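# Slide the reel fully onto the scanner glass

## Task

The reel currently straddles the edge of the scanner's glass. Reposition it so that the whole reel rests flat on the glass with the same face up as before. It must stay there by itself, without the robot holding it. Finally release it and move the gripper away.

## Robot and tools

Robot: two 7-joint Kinova Gen3 arms, left_arm and right_arm, each with a Robotiq 2F-85 parallel gripper. Every position and orientation uses one shared scene frame. Its origin sits on the table top midway between the arms, +x points out over the table, +z points up, and left_arm is on the +y side. The names left and right do not refer to sides of any camera image. Arm bases: left_arm at (+0.033, +0.339, 0) m, right_arm at (-0.014, -0.354, 0) m, both almost unrotated.

Gripper frame: its +z runs along the fingers, away from the wrist, and the pads close along its y axis. The reported end_effector_position is the point between the pads when they are shut. Closed fingertips reach about 19 mm past that point, open ones about 6 mm. While closing, the fingertips also advance roughly 13 mm outward, so leave clearance above surfaces.

The row (used by both motion tools): always exactly 18 numbers, a single flat list that covers both arms, even if only one arm is meant to move. Order: left x, y, z, qw, qx, qy, qz, left gripper position, left gripper speed, then the same nine for the right arm. x, y, z are an absolute target in metres for that gripper's end_effector_position in the scene frame. The quaternion is an absolute target orientation, w first, in the scene frame. Together these form a pose, not an offset. Gripper position is in [-1, 1]: +1 is fully open (85 mm), 0 is about 41 mm, about -0.8 is where the pads touch, and -1 closes until something blocks the fingers. Gripper speed is in [-1, 1] and sets how fast the gap changes: about 20 mm/s at -1, 85 at 0 and 150 at +1. Grip force is not adjustable. A full close squeezes at roughly 190 to 235 N per pad. For a gentler hold, open first and then close to a value only a little narrower than the object.

To keep an arm still, resend its full last-reported pose and its gripper's current two numbers. A 0 in those slots is a real command. To hold an orientation steadily, repeat the same quaternion you chose, not the drifting reported one. A target farther than 0.6 m from the arm's last reported position along any gripper axis makes the call be refused, and nothing is sent.

Tools:
execute_actions(actions, pictures): actions is a list holding at most one item. An empty list only returns the state. {"rows": [...], "steps": n} plays up to 15 rows, one per control step of 1/30 s; n is at most 15 and defaults to 15. If there are fewer rows than steps, the last row repeats. {"steps": n} with no rows is a wait of up to 300 steps, counted from the previous result, and your reply time is included. pictures is a boolean; images are returned by default.
move(target, speed): target is one 18-number row as above. The tool drives each gripper in a straight line to its pose, and both paths finish together. speed is the path's top speed in m/s, from 0.002 to 0.5, default 0.25; rotation is limited to twice that value in rad/s. A path lasts 0.5 to 10 s and stops short if it would take longer. It does not avoid obstacles or the other arm. Grippers may lag, stray, or overshoot the speed when an arm is nearly straight. Faster contact hits harder, and aiming past a contact point presses harder.
wait(seconds): 0 to 10 s with no new command.
zoom_image(camera, region): a closer view of part of a camera's latest image. region is [x0, y0, x1, y1] in pixels, origin top-left, at most 504x504. Cameras: cam_head_left, cam_head_right, cam_high, cam_low, cam_left_wrist, cam_right_wrist, each 504x504.
read_manual(section): returns only the licence text and does not move anything.
finished_scene(scene): ends and grades the current scene; pass its number. This cannot be reversed.

Results: the state line gives each gripper's position and quaternion. The printed position may be a little off, especially at long reach. position_measured_pct is about 50 - 50 x position. It reads 0 when fully open and about 90 when the pads meet. If it stops below about 90 short of the target, the gripper is holding or blocked. "pose unreachable" means the clearance check changed or blocked that arm's command. HELD marks control steps that were not sent. A "Hand target" line shows where the controller is steering each gripper. A move result adds a "move:" line giving how it ended (done, off_target, moving, held, fault), each gripper's distance from its pose, and limits: paced means the pose was clipped, held means a check blocked some steps. Each step, commands are clipped to within 70 mm and 16 degrees of the measured pose. Position takes priority over orientation. After an action the arm continues only to its last clipped pose, so check the result and send the remainder.

Cautions: do not knock anything off the table, and do not let the arms collide or push each other. Avoid hard or fast contact. Contact torque at a joint's limit (48.6 N m for the big joints, 30.6 N m for the wrist joints) causes a TORQUE FAULT, which stops that arm for 10 s. Holding loads for a long time heats the motors. MOTOR HOT appears from 60 °C, and at 75 °C the arm sags with an OVER-TEMPERATURE FAULT. Occasional random tugs or pushes may act on objects. Before finishing, open the gripper wider than the reel and lift away, so the reel rests flat and fully on the glass with nothing holding it.

Each tool is called after ">>>" as a command line: name --argument value for each argument, lists and objects as JSON in quotes; but a table of rows of numbers goes row by row, as --pt "numbers of a row", without its own name.

## Session

>>> execute_actions --actions '[]'

Scene clock: 0.00 s of 4800.00 s.
left_arm: end_effector_position=(+0.1818, +0.0563, +0.3622) position_measured_pct=0.0 end_effector_quat_wxyz=(-0.237, +0.919, -0.285, -0.132) | right_arm: end_effector_position=(+0.0782, -0.8367, +0.2983) position_measured_pct=0.0 end_effector_quat_wxyz=(+0.222, +0.914, -0.199, +0.277)
Joint positions: left_arm=[ 0.704  0.465  0.685  1.322 -0.28   2.002 -0.791] | right_arm=[ 1.479  0.14   0.186  2.007 -0.923  0.626  0.296]
Joint velocities: left_arm=[-0.    -0.    -0.    -0.001 -0.002 -0.     0.   ] | right_arm=[ 0.     0.001 -0.    -0.     0.    -0.001  0.001]
Joint torques (N m, as the joint torque sensors report them, + toward a larger angle): no reading
Motor temperatures (°C, as the motors report them): left_arm=[25 21 23 20 30 40 33] | right_arm=[28 25 23 27 30 29 32]
Hand target (left_arm): +0.182, +0.056, +0.362; -0.237, +0.919, -0.285, -0.132
Hand target (right_arm): +0.078, -0.837, +0.298; +0.222, +0.914, -0.199, +0.277

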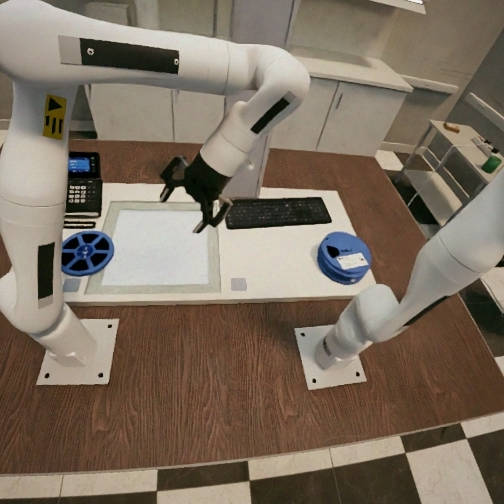

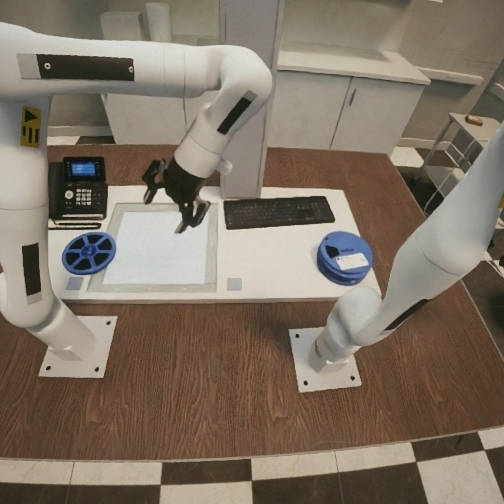

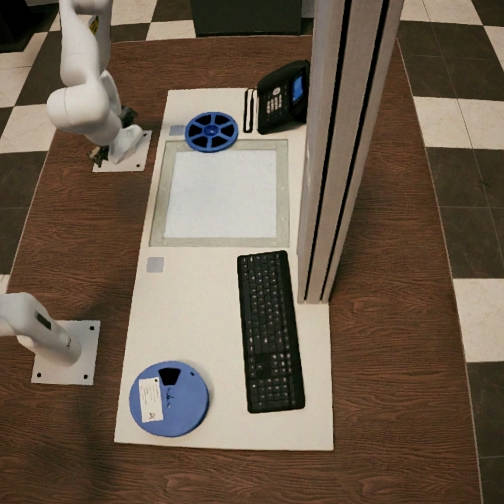

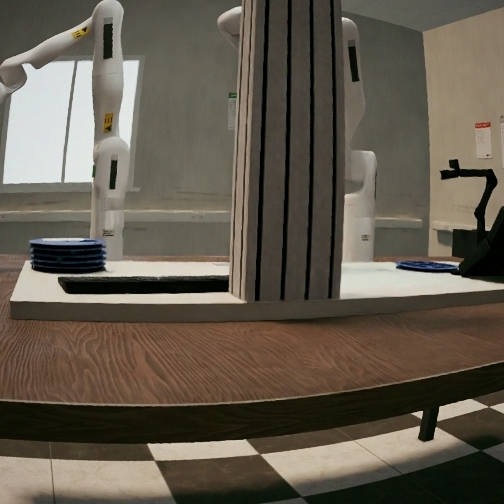

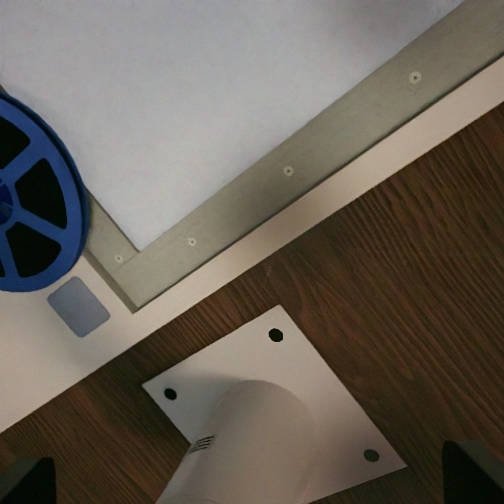

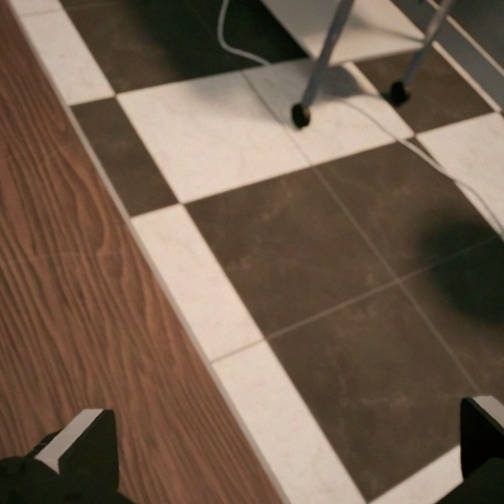

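>>> move --target '[0.32,0.52,0.2,0,0.707,-0.707,0,1,0,0.078,-0.837,0.298,0.222,0.914,-0.199,0.277,1,0]'

>>> zoom_image --camera "cam_low" --region '[344,180,504,320]'

Scene clock: 5.60 s of 4800.00 s.
left_arm: end_effector_position=(+0.3191, +0.5196, +0.2002) position_measured_pct=0.0 end_effector_quat_wxyz=(+0.001, +0.707, -0.707, -0.002) | right_arm: end_effector_position=(+0.0780, -0.8370, +0.2980) position_measured_pct=0.0 end_effector_quat_wxyz=(+0.222, +0.914, -0.199, +0.277)
Joint positions: left_arm=[-0.519  0.205 -0.147  1.997  0.031  0.944 -3.814] | right_arm=[ 1.48   0.141  0.187  2.006 -0.924  0.627  0.297]
Joint velocities: left_arm=[-0.004  0.005 -0.004 -0.001  0.002  0.001 -0.003] | right_arm=[ 0.    -0.001 -0.001 -0.    -0.002 -0.001 -0.   ]
Joint torques (N m, as the joint torque sensors report them, + toward a larger angle): left_arm=[ -0.06 -11.28   0.3   -6.18  -0.07   0.36   0.17] | right_arm=[  0.06 -12.09   0.19  -9.24  -1.37  -0.5    0.11]
Motor temperatures (°C, as the motors report them): left_arm=[25 21 23 20 30 40 33] | right_arm=[28 26 23 27 30 29 32]
Hand target (left_arm): +0.319, +0.520, +0.200; +0.001, +0.707, -0.707, -0.002
Hand target (right_arm): +0.078, -0.837, +0.298; +0.222, +0.914, -0.199, +0.277
Off the commanded pose (left_arm): 0.001 m, 0 deg.
Off the commanded pose (right_arm): 0.000 m, 0 deg.
move: done; limits=paced

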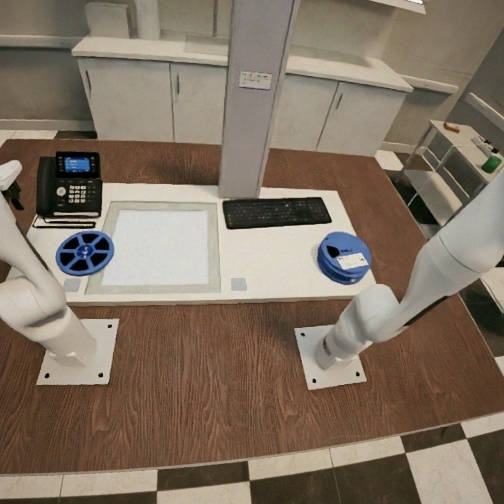

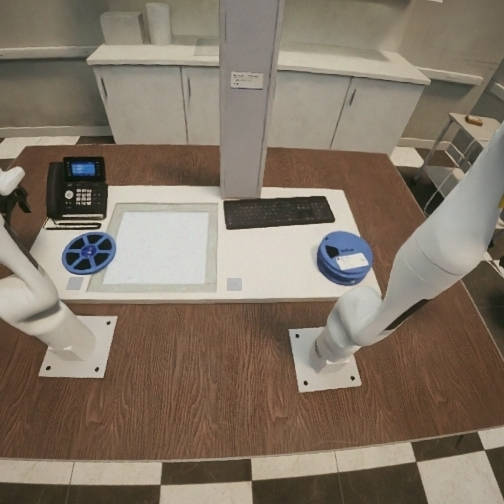

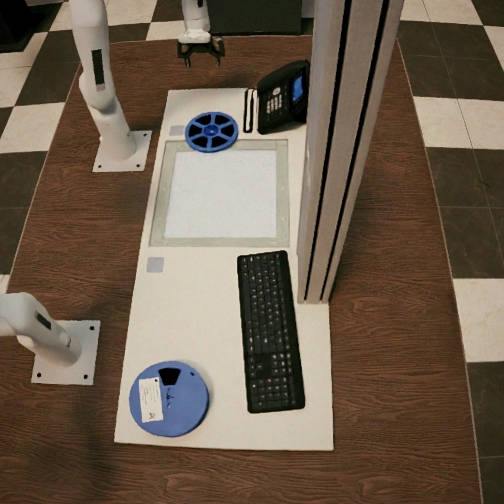

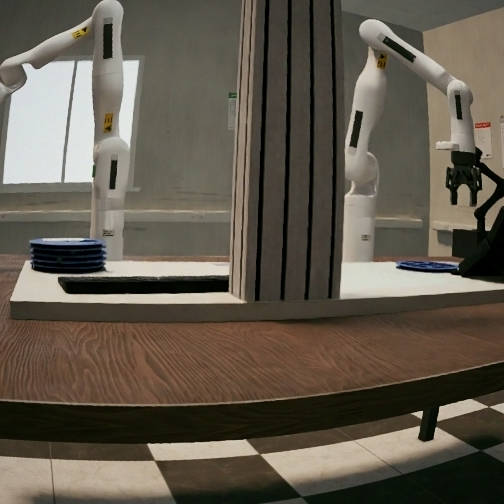

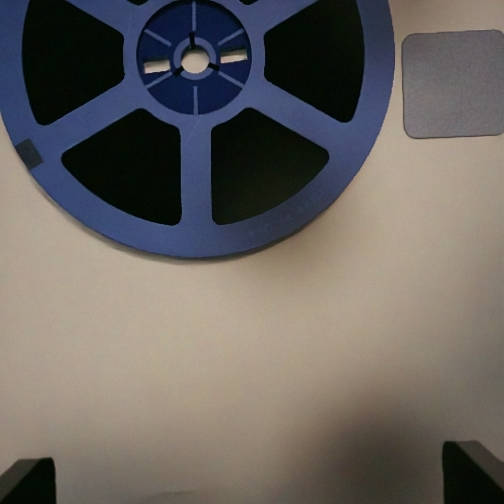

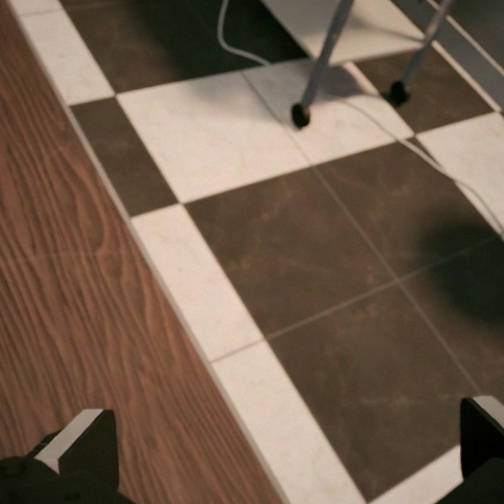

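Region (344, 180, 504, 320) of cam_low's 504x504 image, scaled by 3.150, with more detail than that image has; it fills the top 441 rows of this view, and the rest is white.

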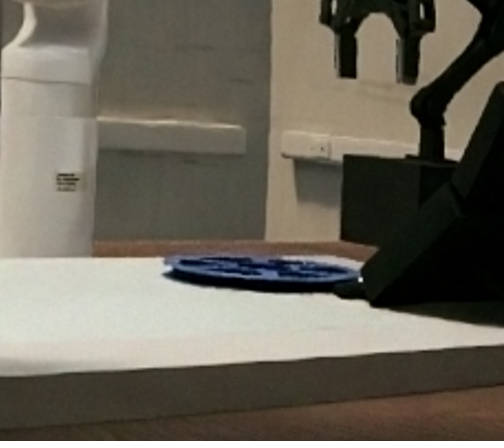

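>>> move --target '[0.343,0.51,0.048,0,0.707,-0.707,0,1,0,0.078,-0.837,0.298,0.222,0.914,-0.199,0.277,1,0]' --speed 0.08

>>> move --target '[0.343,0.51,0.036,0,0.707,-0.707,0,1,0,0.078,-0.837,0.298,0.222,0.914,-0.199,0.277,1,0]' --speed 0.01

>>> zoom_image --camera "cam_head_right" --region '[0,180,140,300]'

Scene clock: 10.37 s of 4800.00 s.
left_arm: end_effector_position=(+0.3433, +0.5098, +0.0485) position_measured_pct=0.0 end_effector_quat_wxyz=(-0.000, +0.707, -0.707, +0.001) | right_arm: end_effector_position=(+0.0780, -0.8370, +0.2980) position_measured_pct=0.0 end_effector_quat_wxyz=(+0.222, +0.914, -0.199, +0.277)
Joint positions: left_arm=[-0.514  0.548 -0.095  2.152  0.118  0.446 -3.834] | right_arm=[ 1.48   0.141  0.187  2.006 -0.924  0.627  0.297]
Joint velocities: left_arm=[-0.001  0.006 -0.    -0.     0.    -0.001  0.   ] | right_arm=[-0.     0.001  0.     0.     0.002 -0.001  0.   ]
Joint torques (N m, as the joint torque sensors report them, + toward a larger angle): left_arm=[ -0.31 -14.23   0.47  -3.27   0.19   0.03  -0.04] | right_arm=[  0.07 -12.14   0.17  -9.12  -1.3   -0.57   0.12]
Motor temperatures (°C, as the motors report them): left_arm=[25 21 23 20 30 40 33] | right_arm=[28 26 23 27 30 29 32]
Hand target (left_arm): +0.343, +0.510, +0.048; +0.000, +0.707, -0.707, +0.001
Hand target (right_arm): +0.078, -0.837, +0.298; +0.222, +0.914, -0.199, +0.277
Off the commanded pose (left_arm): 0.001 m, 0 deg.
Off the commanded pose (right_arm): 0.000 m, 0 deg.
move: done

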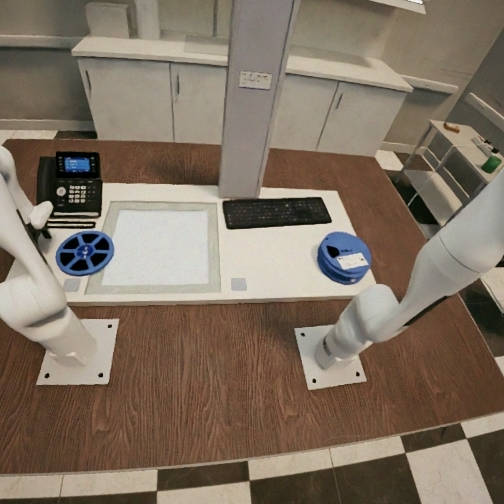

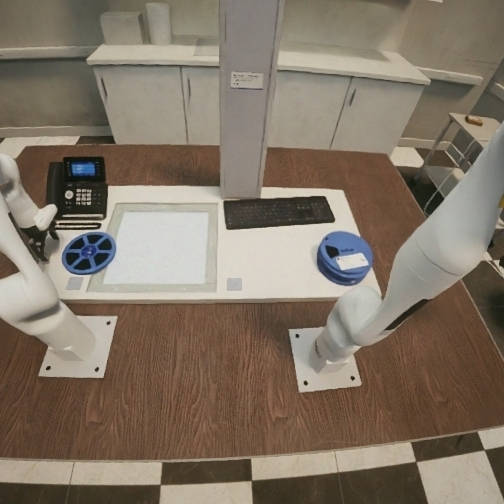

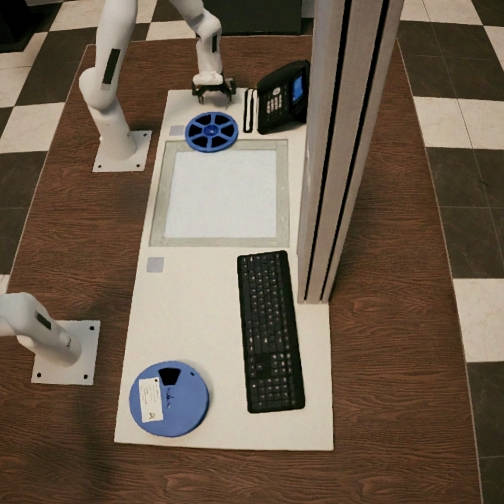

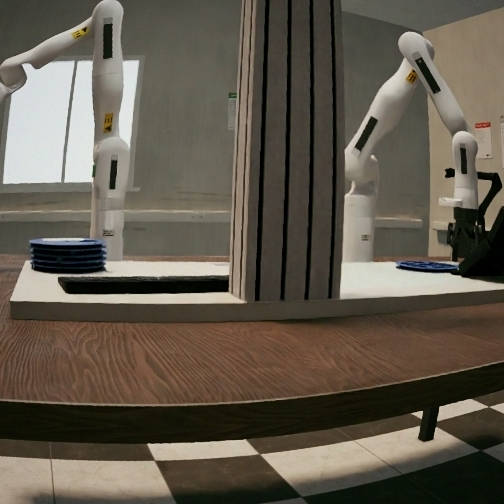

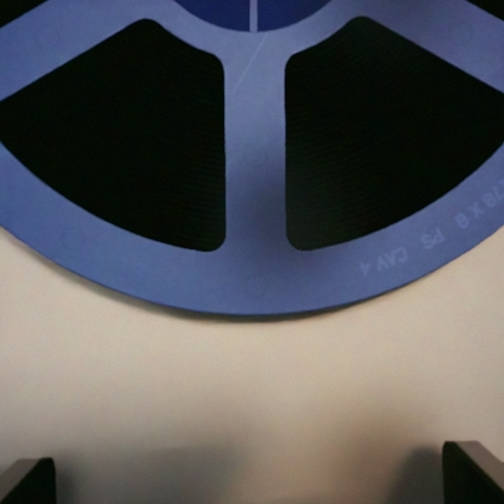

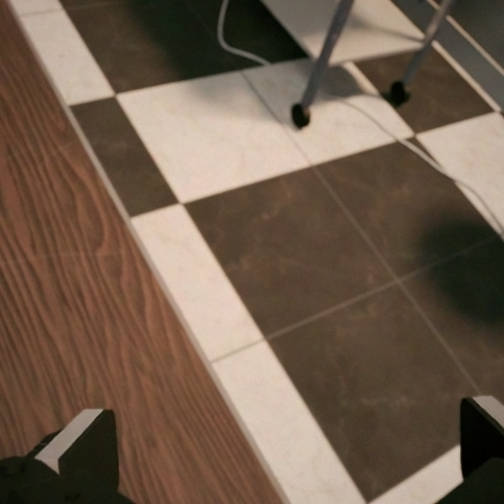

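Scene clock: 11.83 s of 4800.00 s.
left_arm: end_effector_position=(+0.3431, +0.5100, +0.0361) position_measured_pct=0.0 end_effector_quat_wxyz=(-0.000, +0.707, -0.707, +0.000) | right_arm: end_effector_position=(+0.0780, -0.8370, +0.2980) position_measured_pct=0.0 end_effector_quat_wxyz=(+0.222, +0.914, -0.199, +0.277)
Joint positions: left_arm=[-0.519  0.58  -0.089  2.16   0.124  0.406 -3.838] | right_arm=[ 1.48   0.141  0.187  2.006 -0.924  0.627  0.297]
Joint velocities: left_arm=[-0.     0.002  0.     0.     0.    -0.002 -0.   ] | right_arm=[-0.     0.     0.     0.    -0.001  0.001 -0.   ]
Joint torques (N m, as the joint torque sensors report them, + toward a larger angle): left_arm=[ -0.2  -14.72   0.02  -2.99   0.2    0.29  -0.15] | right_arm=[  0.1  -12.08   0.2   -9.12  -1.27  -0.49   0.2 ]
Motor temperatures (°C, as the motors report them): left_arm=[25 21 23 20 30 40 33] | right_arm=[28 26 23 27 30 29 32]
Hand target (left_arm): +0.343, +0.510, +0.036; +0.000, +0.707, -0.707, +0.000
Hand target (right_arm): +0.078, -0.837, +0.298; +0.222, +0.914, -0.199, +0.277
Off the commanded pose (left_arm): 0.000 m, 0 deg.
Off the commanded pose (right_arm): 0.000 m, 0 deg.
move: done

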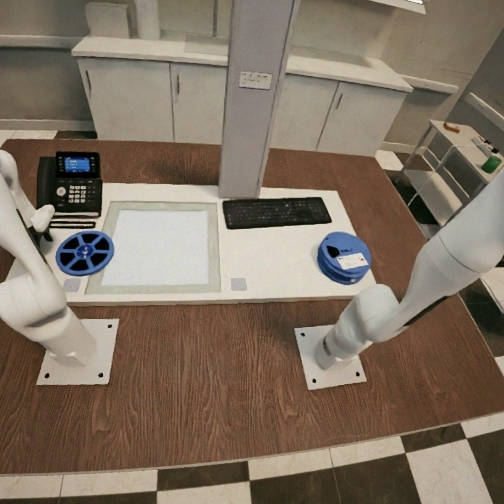

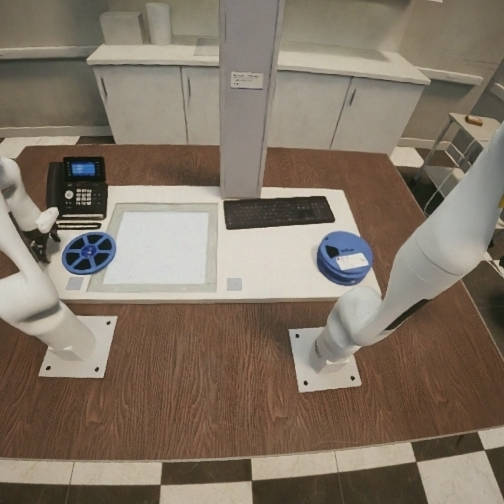

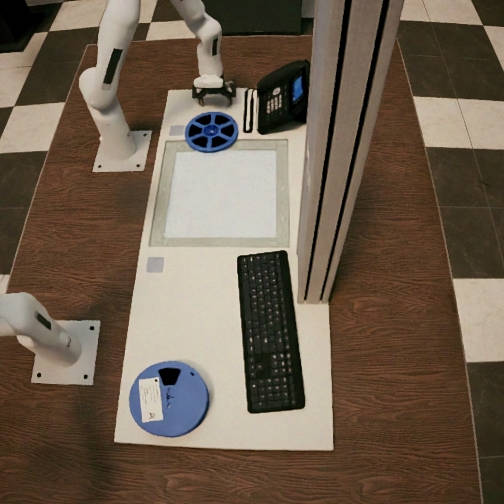

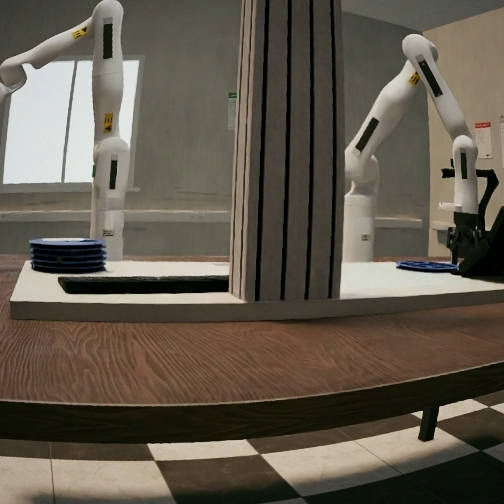

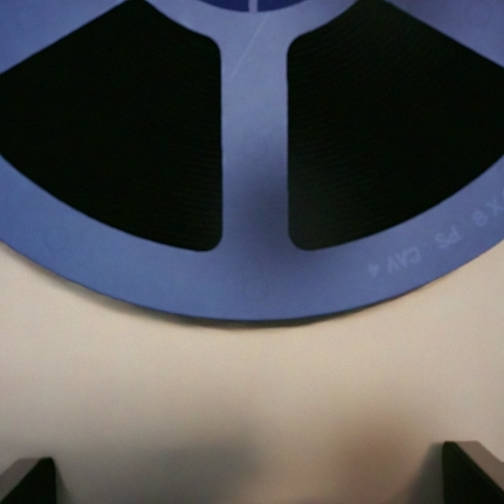

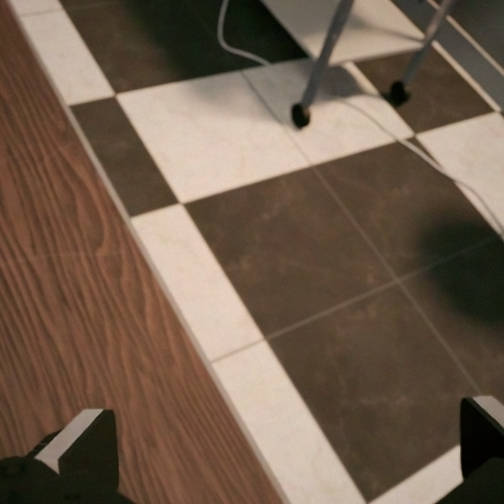

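Region (0, 180, 140, 300) of cam_head_right's 504x504 image, scaled by 3.600, with more detail than that image has; it fills the top 432 rows of this view, and the rest is white.

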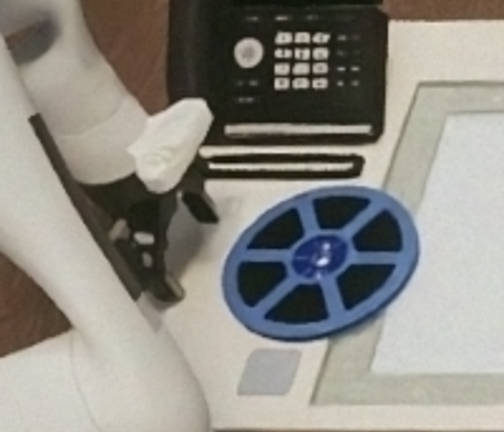

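>>> move --target '[0.343,0.40,0.036,0,0.707,-0.707,0,1,0,0.078,-0.837,0.298,0.222,0.914,-0.199,0.277,1,0]' --speed 0.04

>>> zoom_image --camera "cam_low" --region '[344,220,484,300]'

Scene clock: 16.97 s of 4800.00 s.
left_arm: end_effector_position=(+0.3429, +0.4004, +0.0360) position_measured_pct=0.0 end_effector_quat_wxyz=(-0.000, +0.707, -0.707, +0.000) | right_arm: end_effector_position=(+0.0780, -0.8370, +0.2980) position_measured_pct=0.0 end_effector_quat_wxyz=(+0.222, +0.914, -0.199, +0.277)
Joint positions: left_arm=[-0.198  0.54  -0.115  2.281  0.184  0.328 -3.601] | right_arm=[ 1.48   0.141  0.187  2.006 -0.924  0.627  0.297]
Joint velocities: left_arm=[ 0.007 -0.001 -0.     0.    -0.002 -0.     0.004] | right_arm=[-0.     0.001  0.     0.    -0.001 -0.    -0.001]
Joint torques (N m, as the joint torque sensors report them, + toward a larger angle): left_arm=[ -0.8  -12.91   0.46  -2.92   0.02   0.2   -0.05] | right_arm=[  0.07 -11.93   0.08  -9.15  -1.36  -0.58   0.15]
Motor temperatures (°C, as the motors report them): left_arm=[25 21 23 20 30 40 33] | right_arm=[28 26 23 27 30 29 32]
Hand target (left_arm): +0.343, +0.400, +0.036; -0.000, +0.707, -0.707, +0.000
Hand target (right_arm): +0.078, -0.837, +0.298; +0.222, +0.914, -0.199, +0.277
Off the commanded pose (left_arm): 0.000 m, 0 deg.
Off the commanded pose (right_arm): 0.000 m, 0 deg.
move: done

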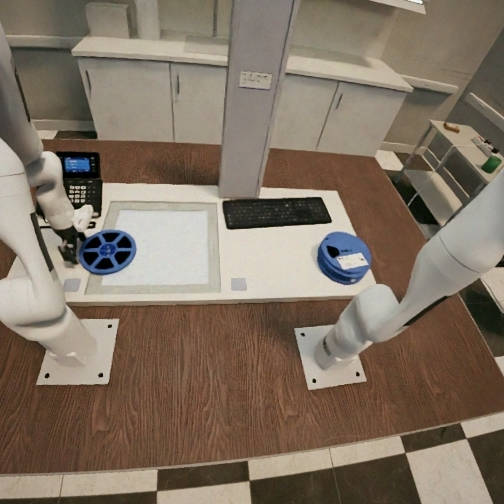

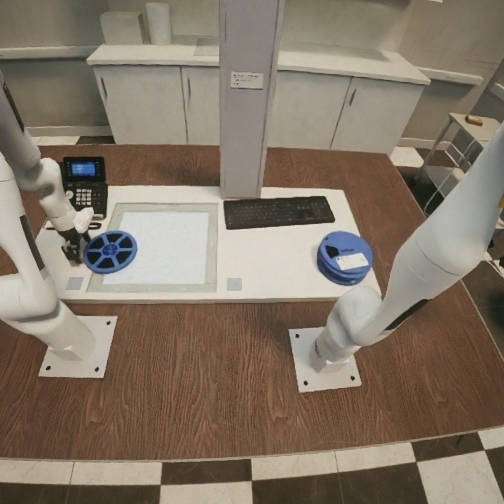

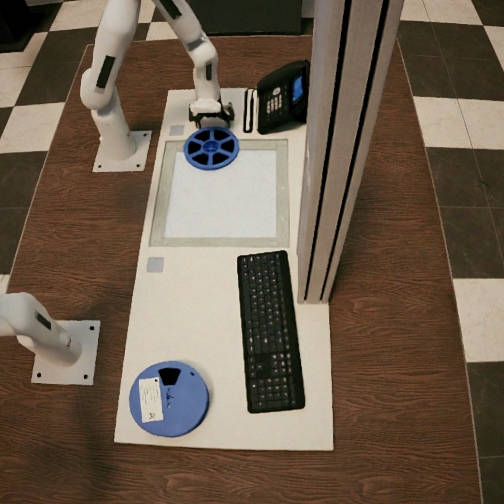

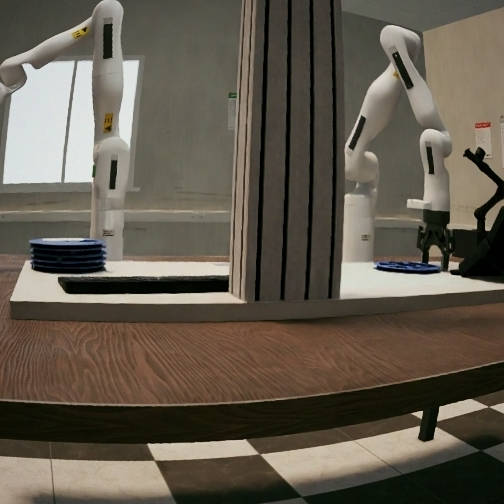

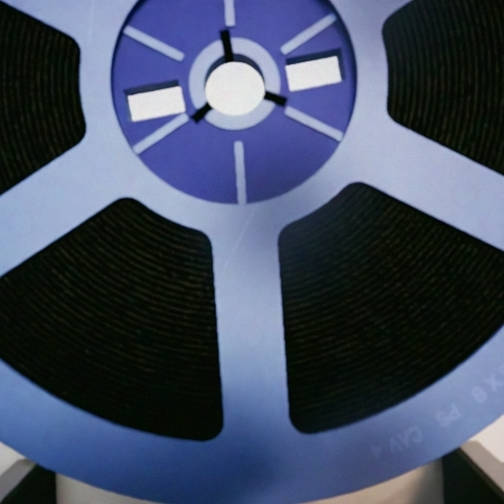

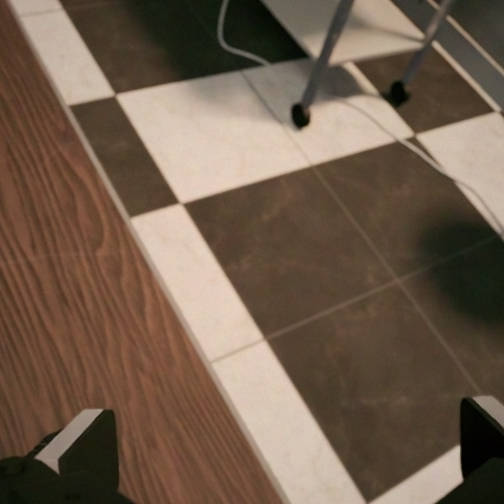

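Region (344, 220, 484, 300) of cam_low's 504x504 image, scaled by 3.600, with more detail than that image has; it fills the top 288 rows of this view, and the rest is white.

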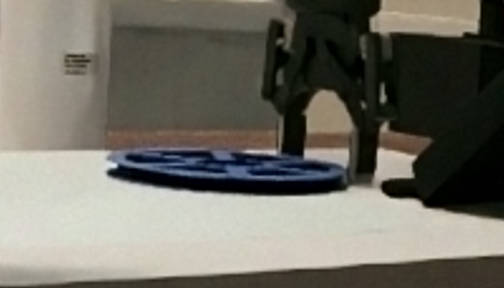

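>>> move --target '[0.355,0.25,0.038,0,0.707,-0.707,0,1,0,0.078,-0.837,0.298,0.222,0.914,-0.199,0.277,1,0]' --speed 0.04

>>> move --target '[0.33,0.40,0.2,0,0.707,-0.707,0,1,0,0.078,-0.837,0.298,0.222,0.914,-0.199,0.277,1,0]'

Scene clock: 22.70 s of 4800.00 s.
left_arm: end_effector_position=(+0.3550, +0.2506, +0.0380) position_measured_pct=0.0 end_effector_quat_wxyz=(-0.000, +0.707, -0.707, +0.000) | right_arm: end_effector_position=(+0.0780, -0.8370, +0.2980) position_measured_pct=0.0 end_effector_quat_wxyz=(+0.222, +0.914, -0.199, +0.277)
Joint positions: left_arm=[ 0.32   0.557 -0.181  2.221  0.257  0.383 -3.204] | right_arm=[ 1.48   0.141  0.187  2.006 -0.924  0.627  0.297]
Joint velocities: left_arm=[ 0.007  0.001  0.    -0.001 -0.002  0.001  0.005] | right_arm=[ 0.     0.001  0.    -0.    -0.001  0.001  0.001]
Joint torques (N m, as the joint torque sensors report them, + toward a larger angle): left_arm=[ -1.13 -13.7    0.24  -2.59   0.02   0.01   0.24] | right_arm=[  0.2  -11.95   0.13  -9.17  -1.35  -0.54   0.15]
Motor temperatures (°C, as the motors report them): left_arm=[25 21 23 20 30 40 33] | right_arm=[28 26 23 27 30 29 32]
Hand target (left_arm): +0.355, +0.250, +0.038; -0.000, +0.707, -0.707, +0.000
Hand target (right_arm): +0.078, -0.837, +0.298; +0.222, +0.914, -0.199, +0.277
Off the commanded pose (left_arm): 0.001 m, 0 deg.
Off the commanded pose (right_arm): 0.000 m, 0 deg.
move: done

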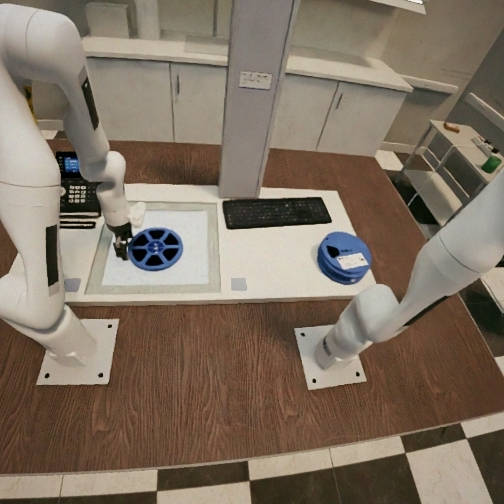

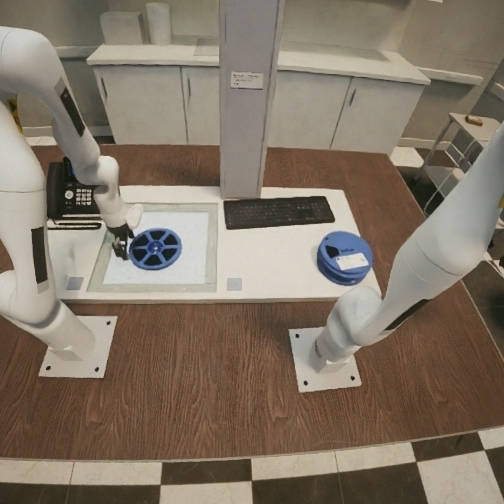

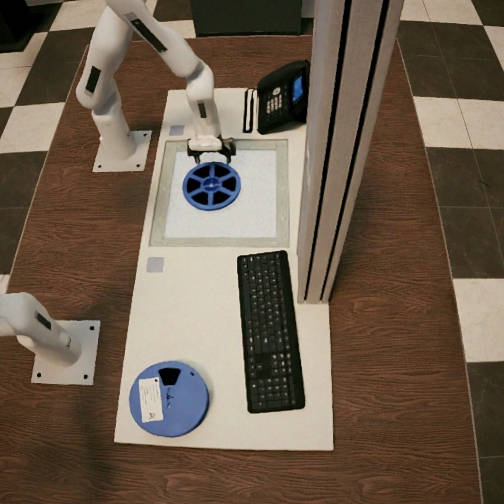

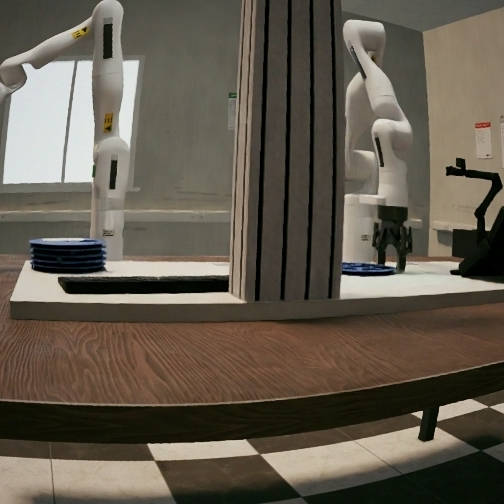

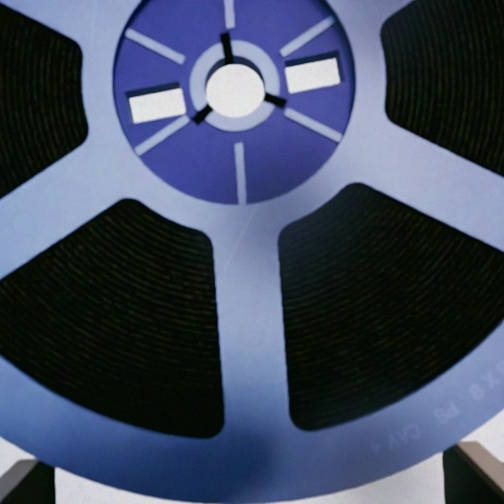

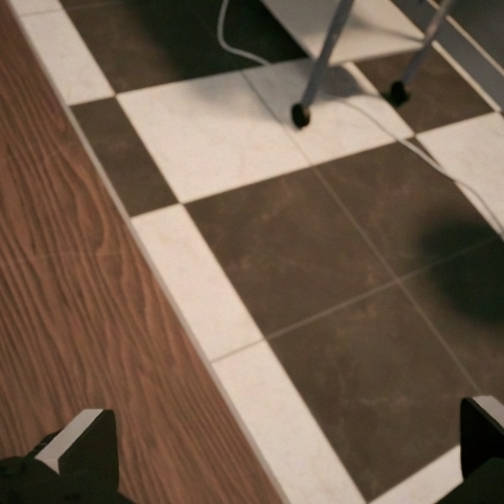

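Scene clock: 24.10 s of 4800.00 s.
left_arm: end_effector_position=(+0.3299, +0.4000, +0.1996) position_measured_pct=0.0 end_effector_quat_wxyz=(-0.000, +0.707, -0.707, -0.001) | right_arm: end_effector_position=(+0.0780, -0.8370, +0.2980) position_measured_pct=0.0 end_effector_quat_wxyz=(+0.222, +0.914, -0.199, +0.277)
Joint positions: left_arm=[ 0.046  0.14  -0.379  2.09   0.063  0.923 -3.499] | right_arm=[ 1.48   0.141  0.187  2.006 -0.924  0.627  0.297]
Joint velocities: left_arm=[-0.002 -0.002 -0.003 -0.002  0.002  0.002 -0.001] | right_arm=[-0.    -0.     0.    -0.     0.001 -0.002 -0.001]
Joint torques (N m, as the joint torque sensors report them, + toward a larger angle): left_arm=[-0.82 -9.34  0.12 -6.35  0.07 -0.07  0.18] | right_arm=[  0.29 -12.01   0.12  -9.15  -1.3   -0.56   0.14]
Motor temperatures (°C, as the motors report them): left_arm=[25 21 23 20 30 40 33] | right_arm=[28 26 23 27 30 29 32]
Hand target (left_arm): +0.330, +0.400, +0.200; -0.000, +0.707, -0.707, -0.001
Hand target (right_arm): +0.078, -0.837, +0.298; +0.222, +0.914, -0.199, +0.277
Off the commanded pose (left_arm): 0.000 m, 0 deg.
Off the commanded pose (right_arm): 0.000 m, 0 deg.
move: done

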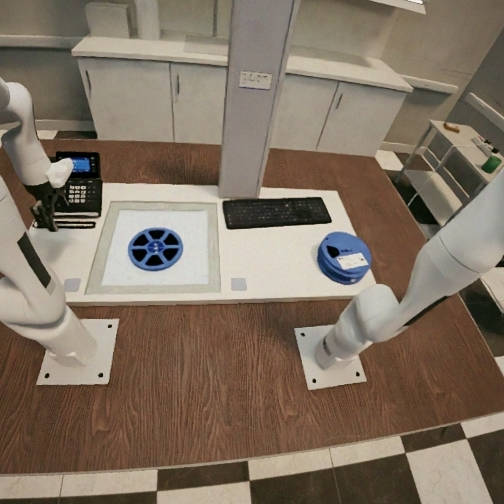

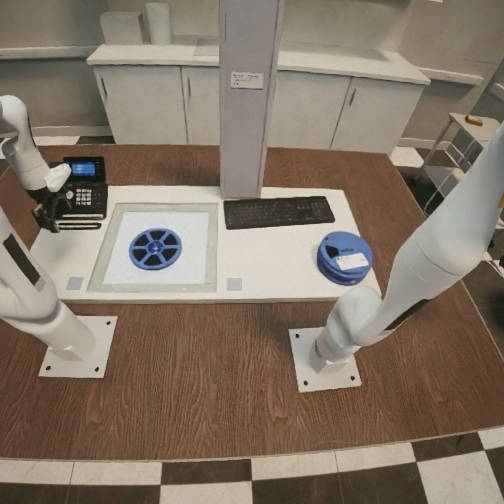

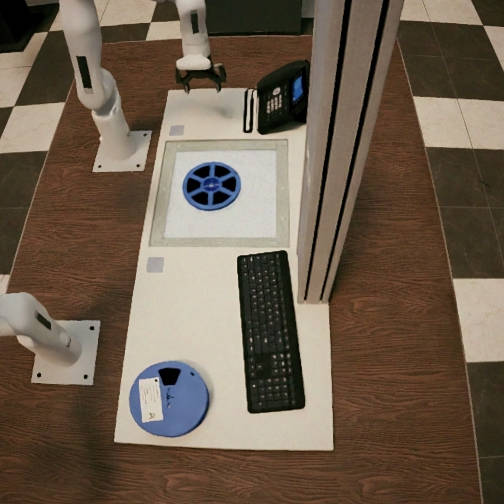

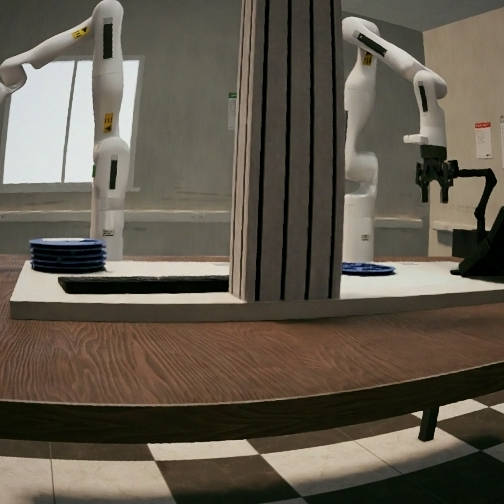

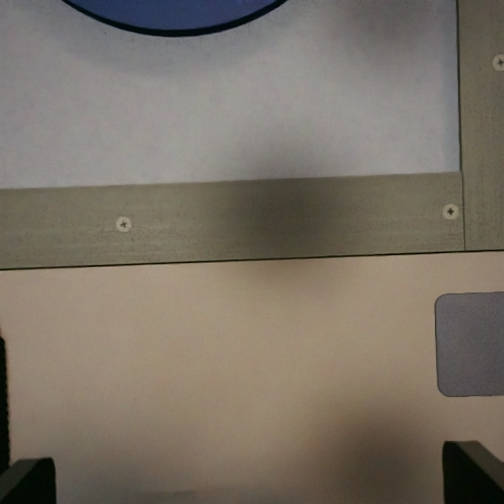

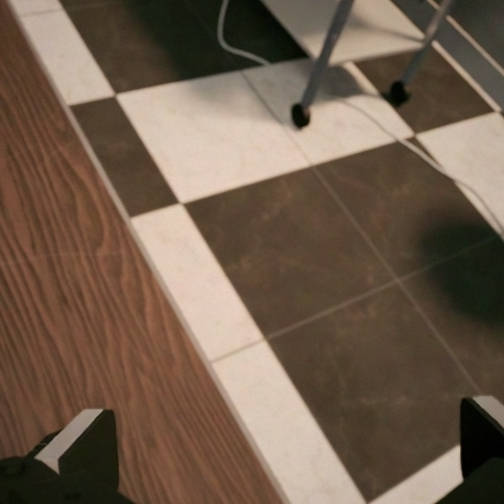

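>>> finished_scene --scene 1

The scene is finished: the task was done.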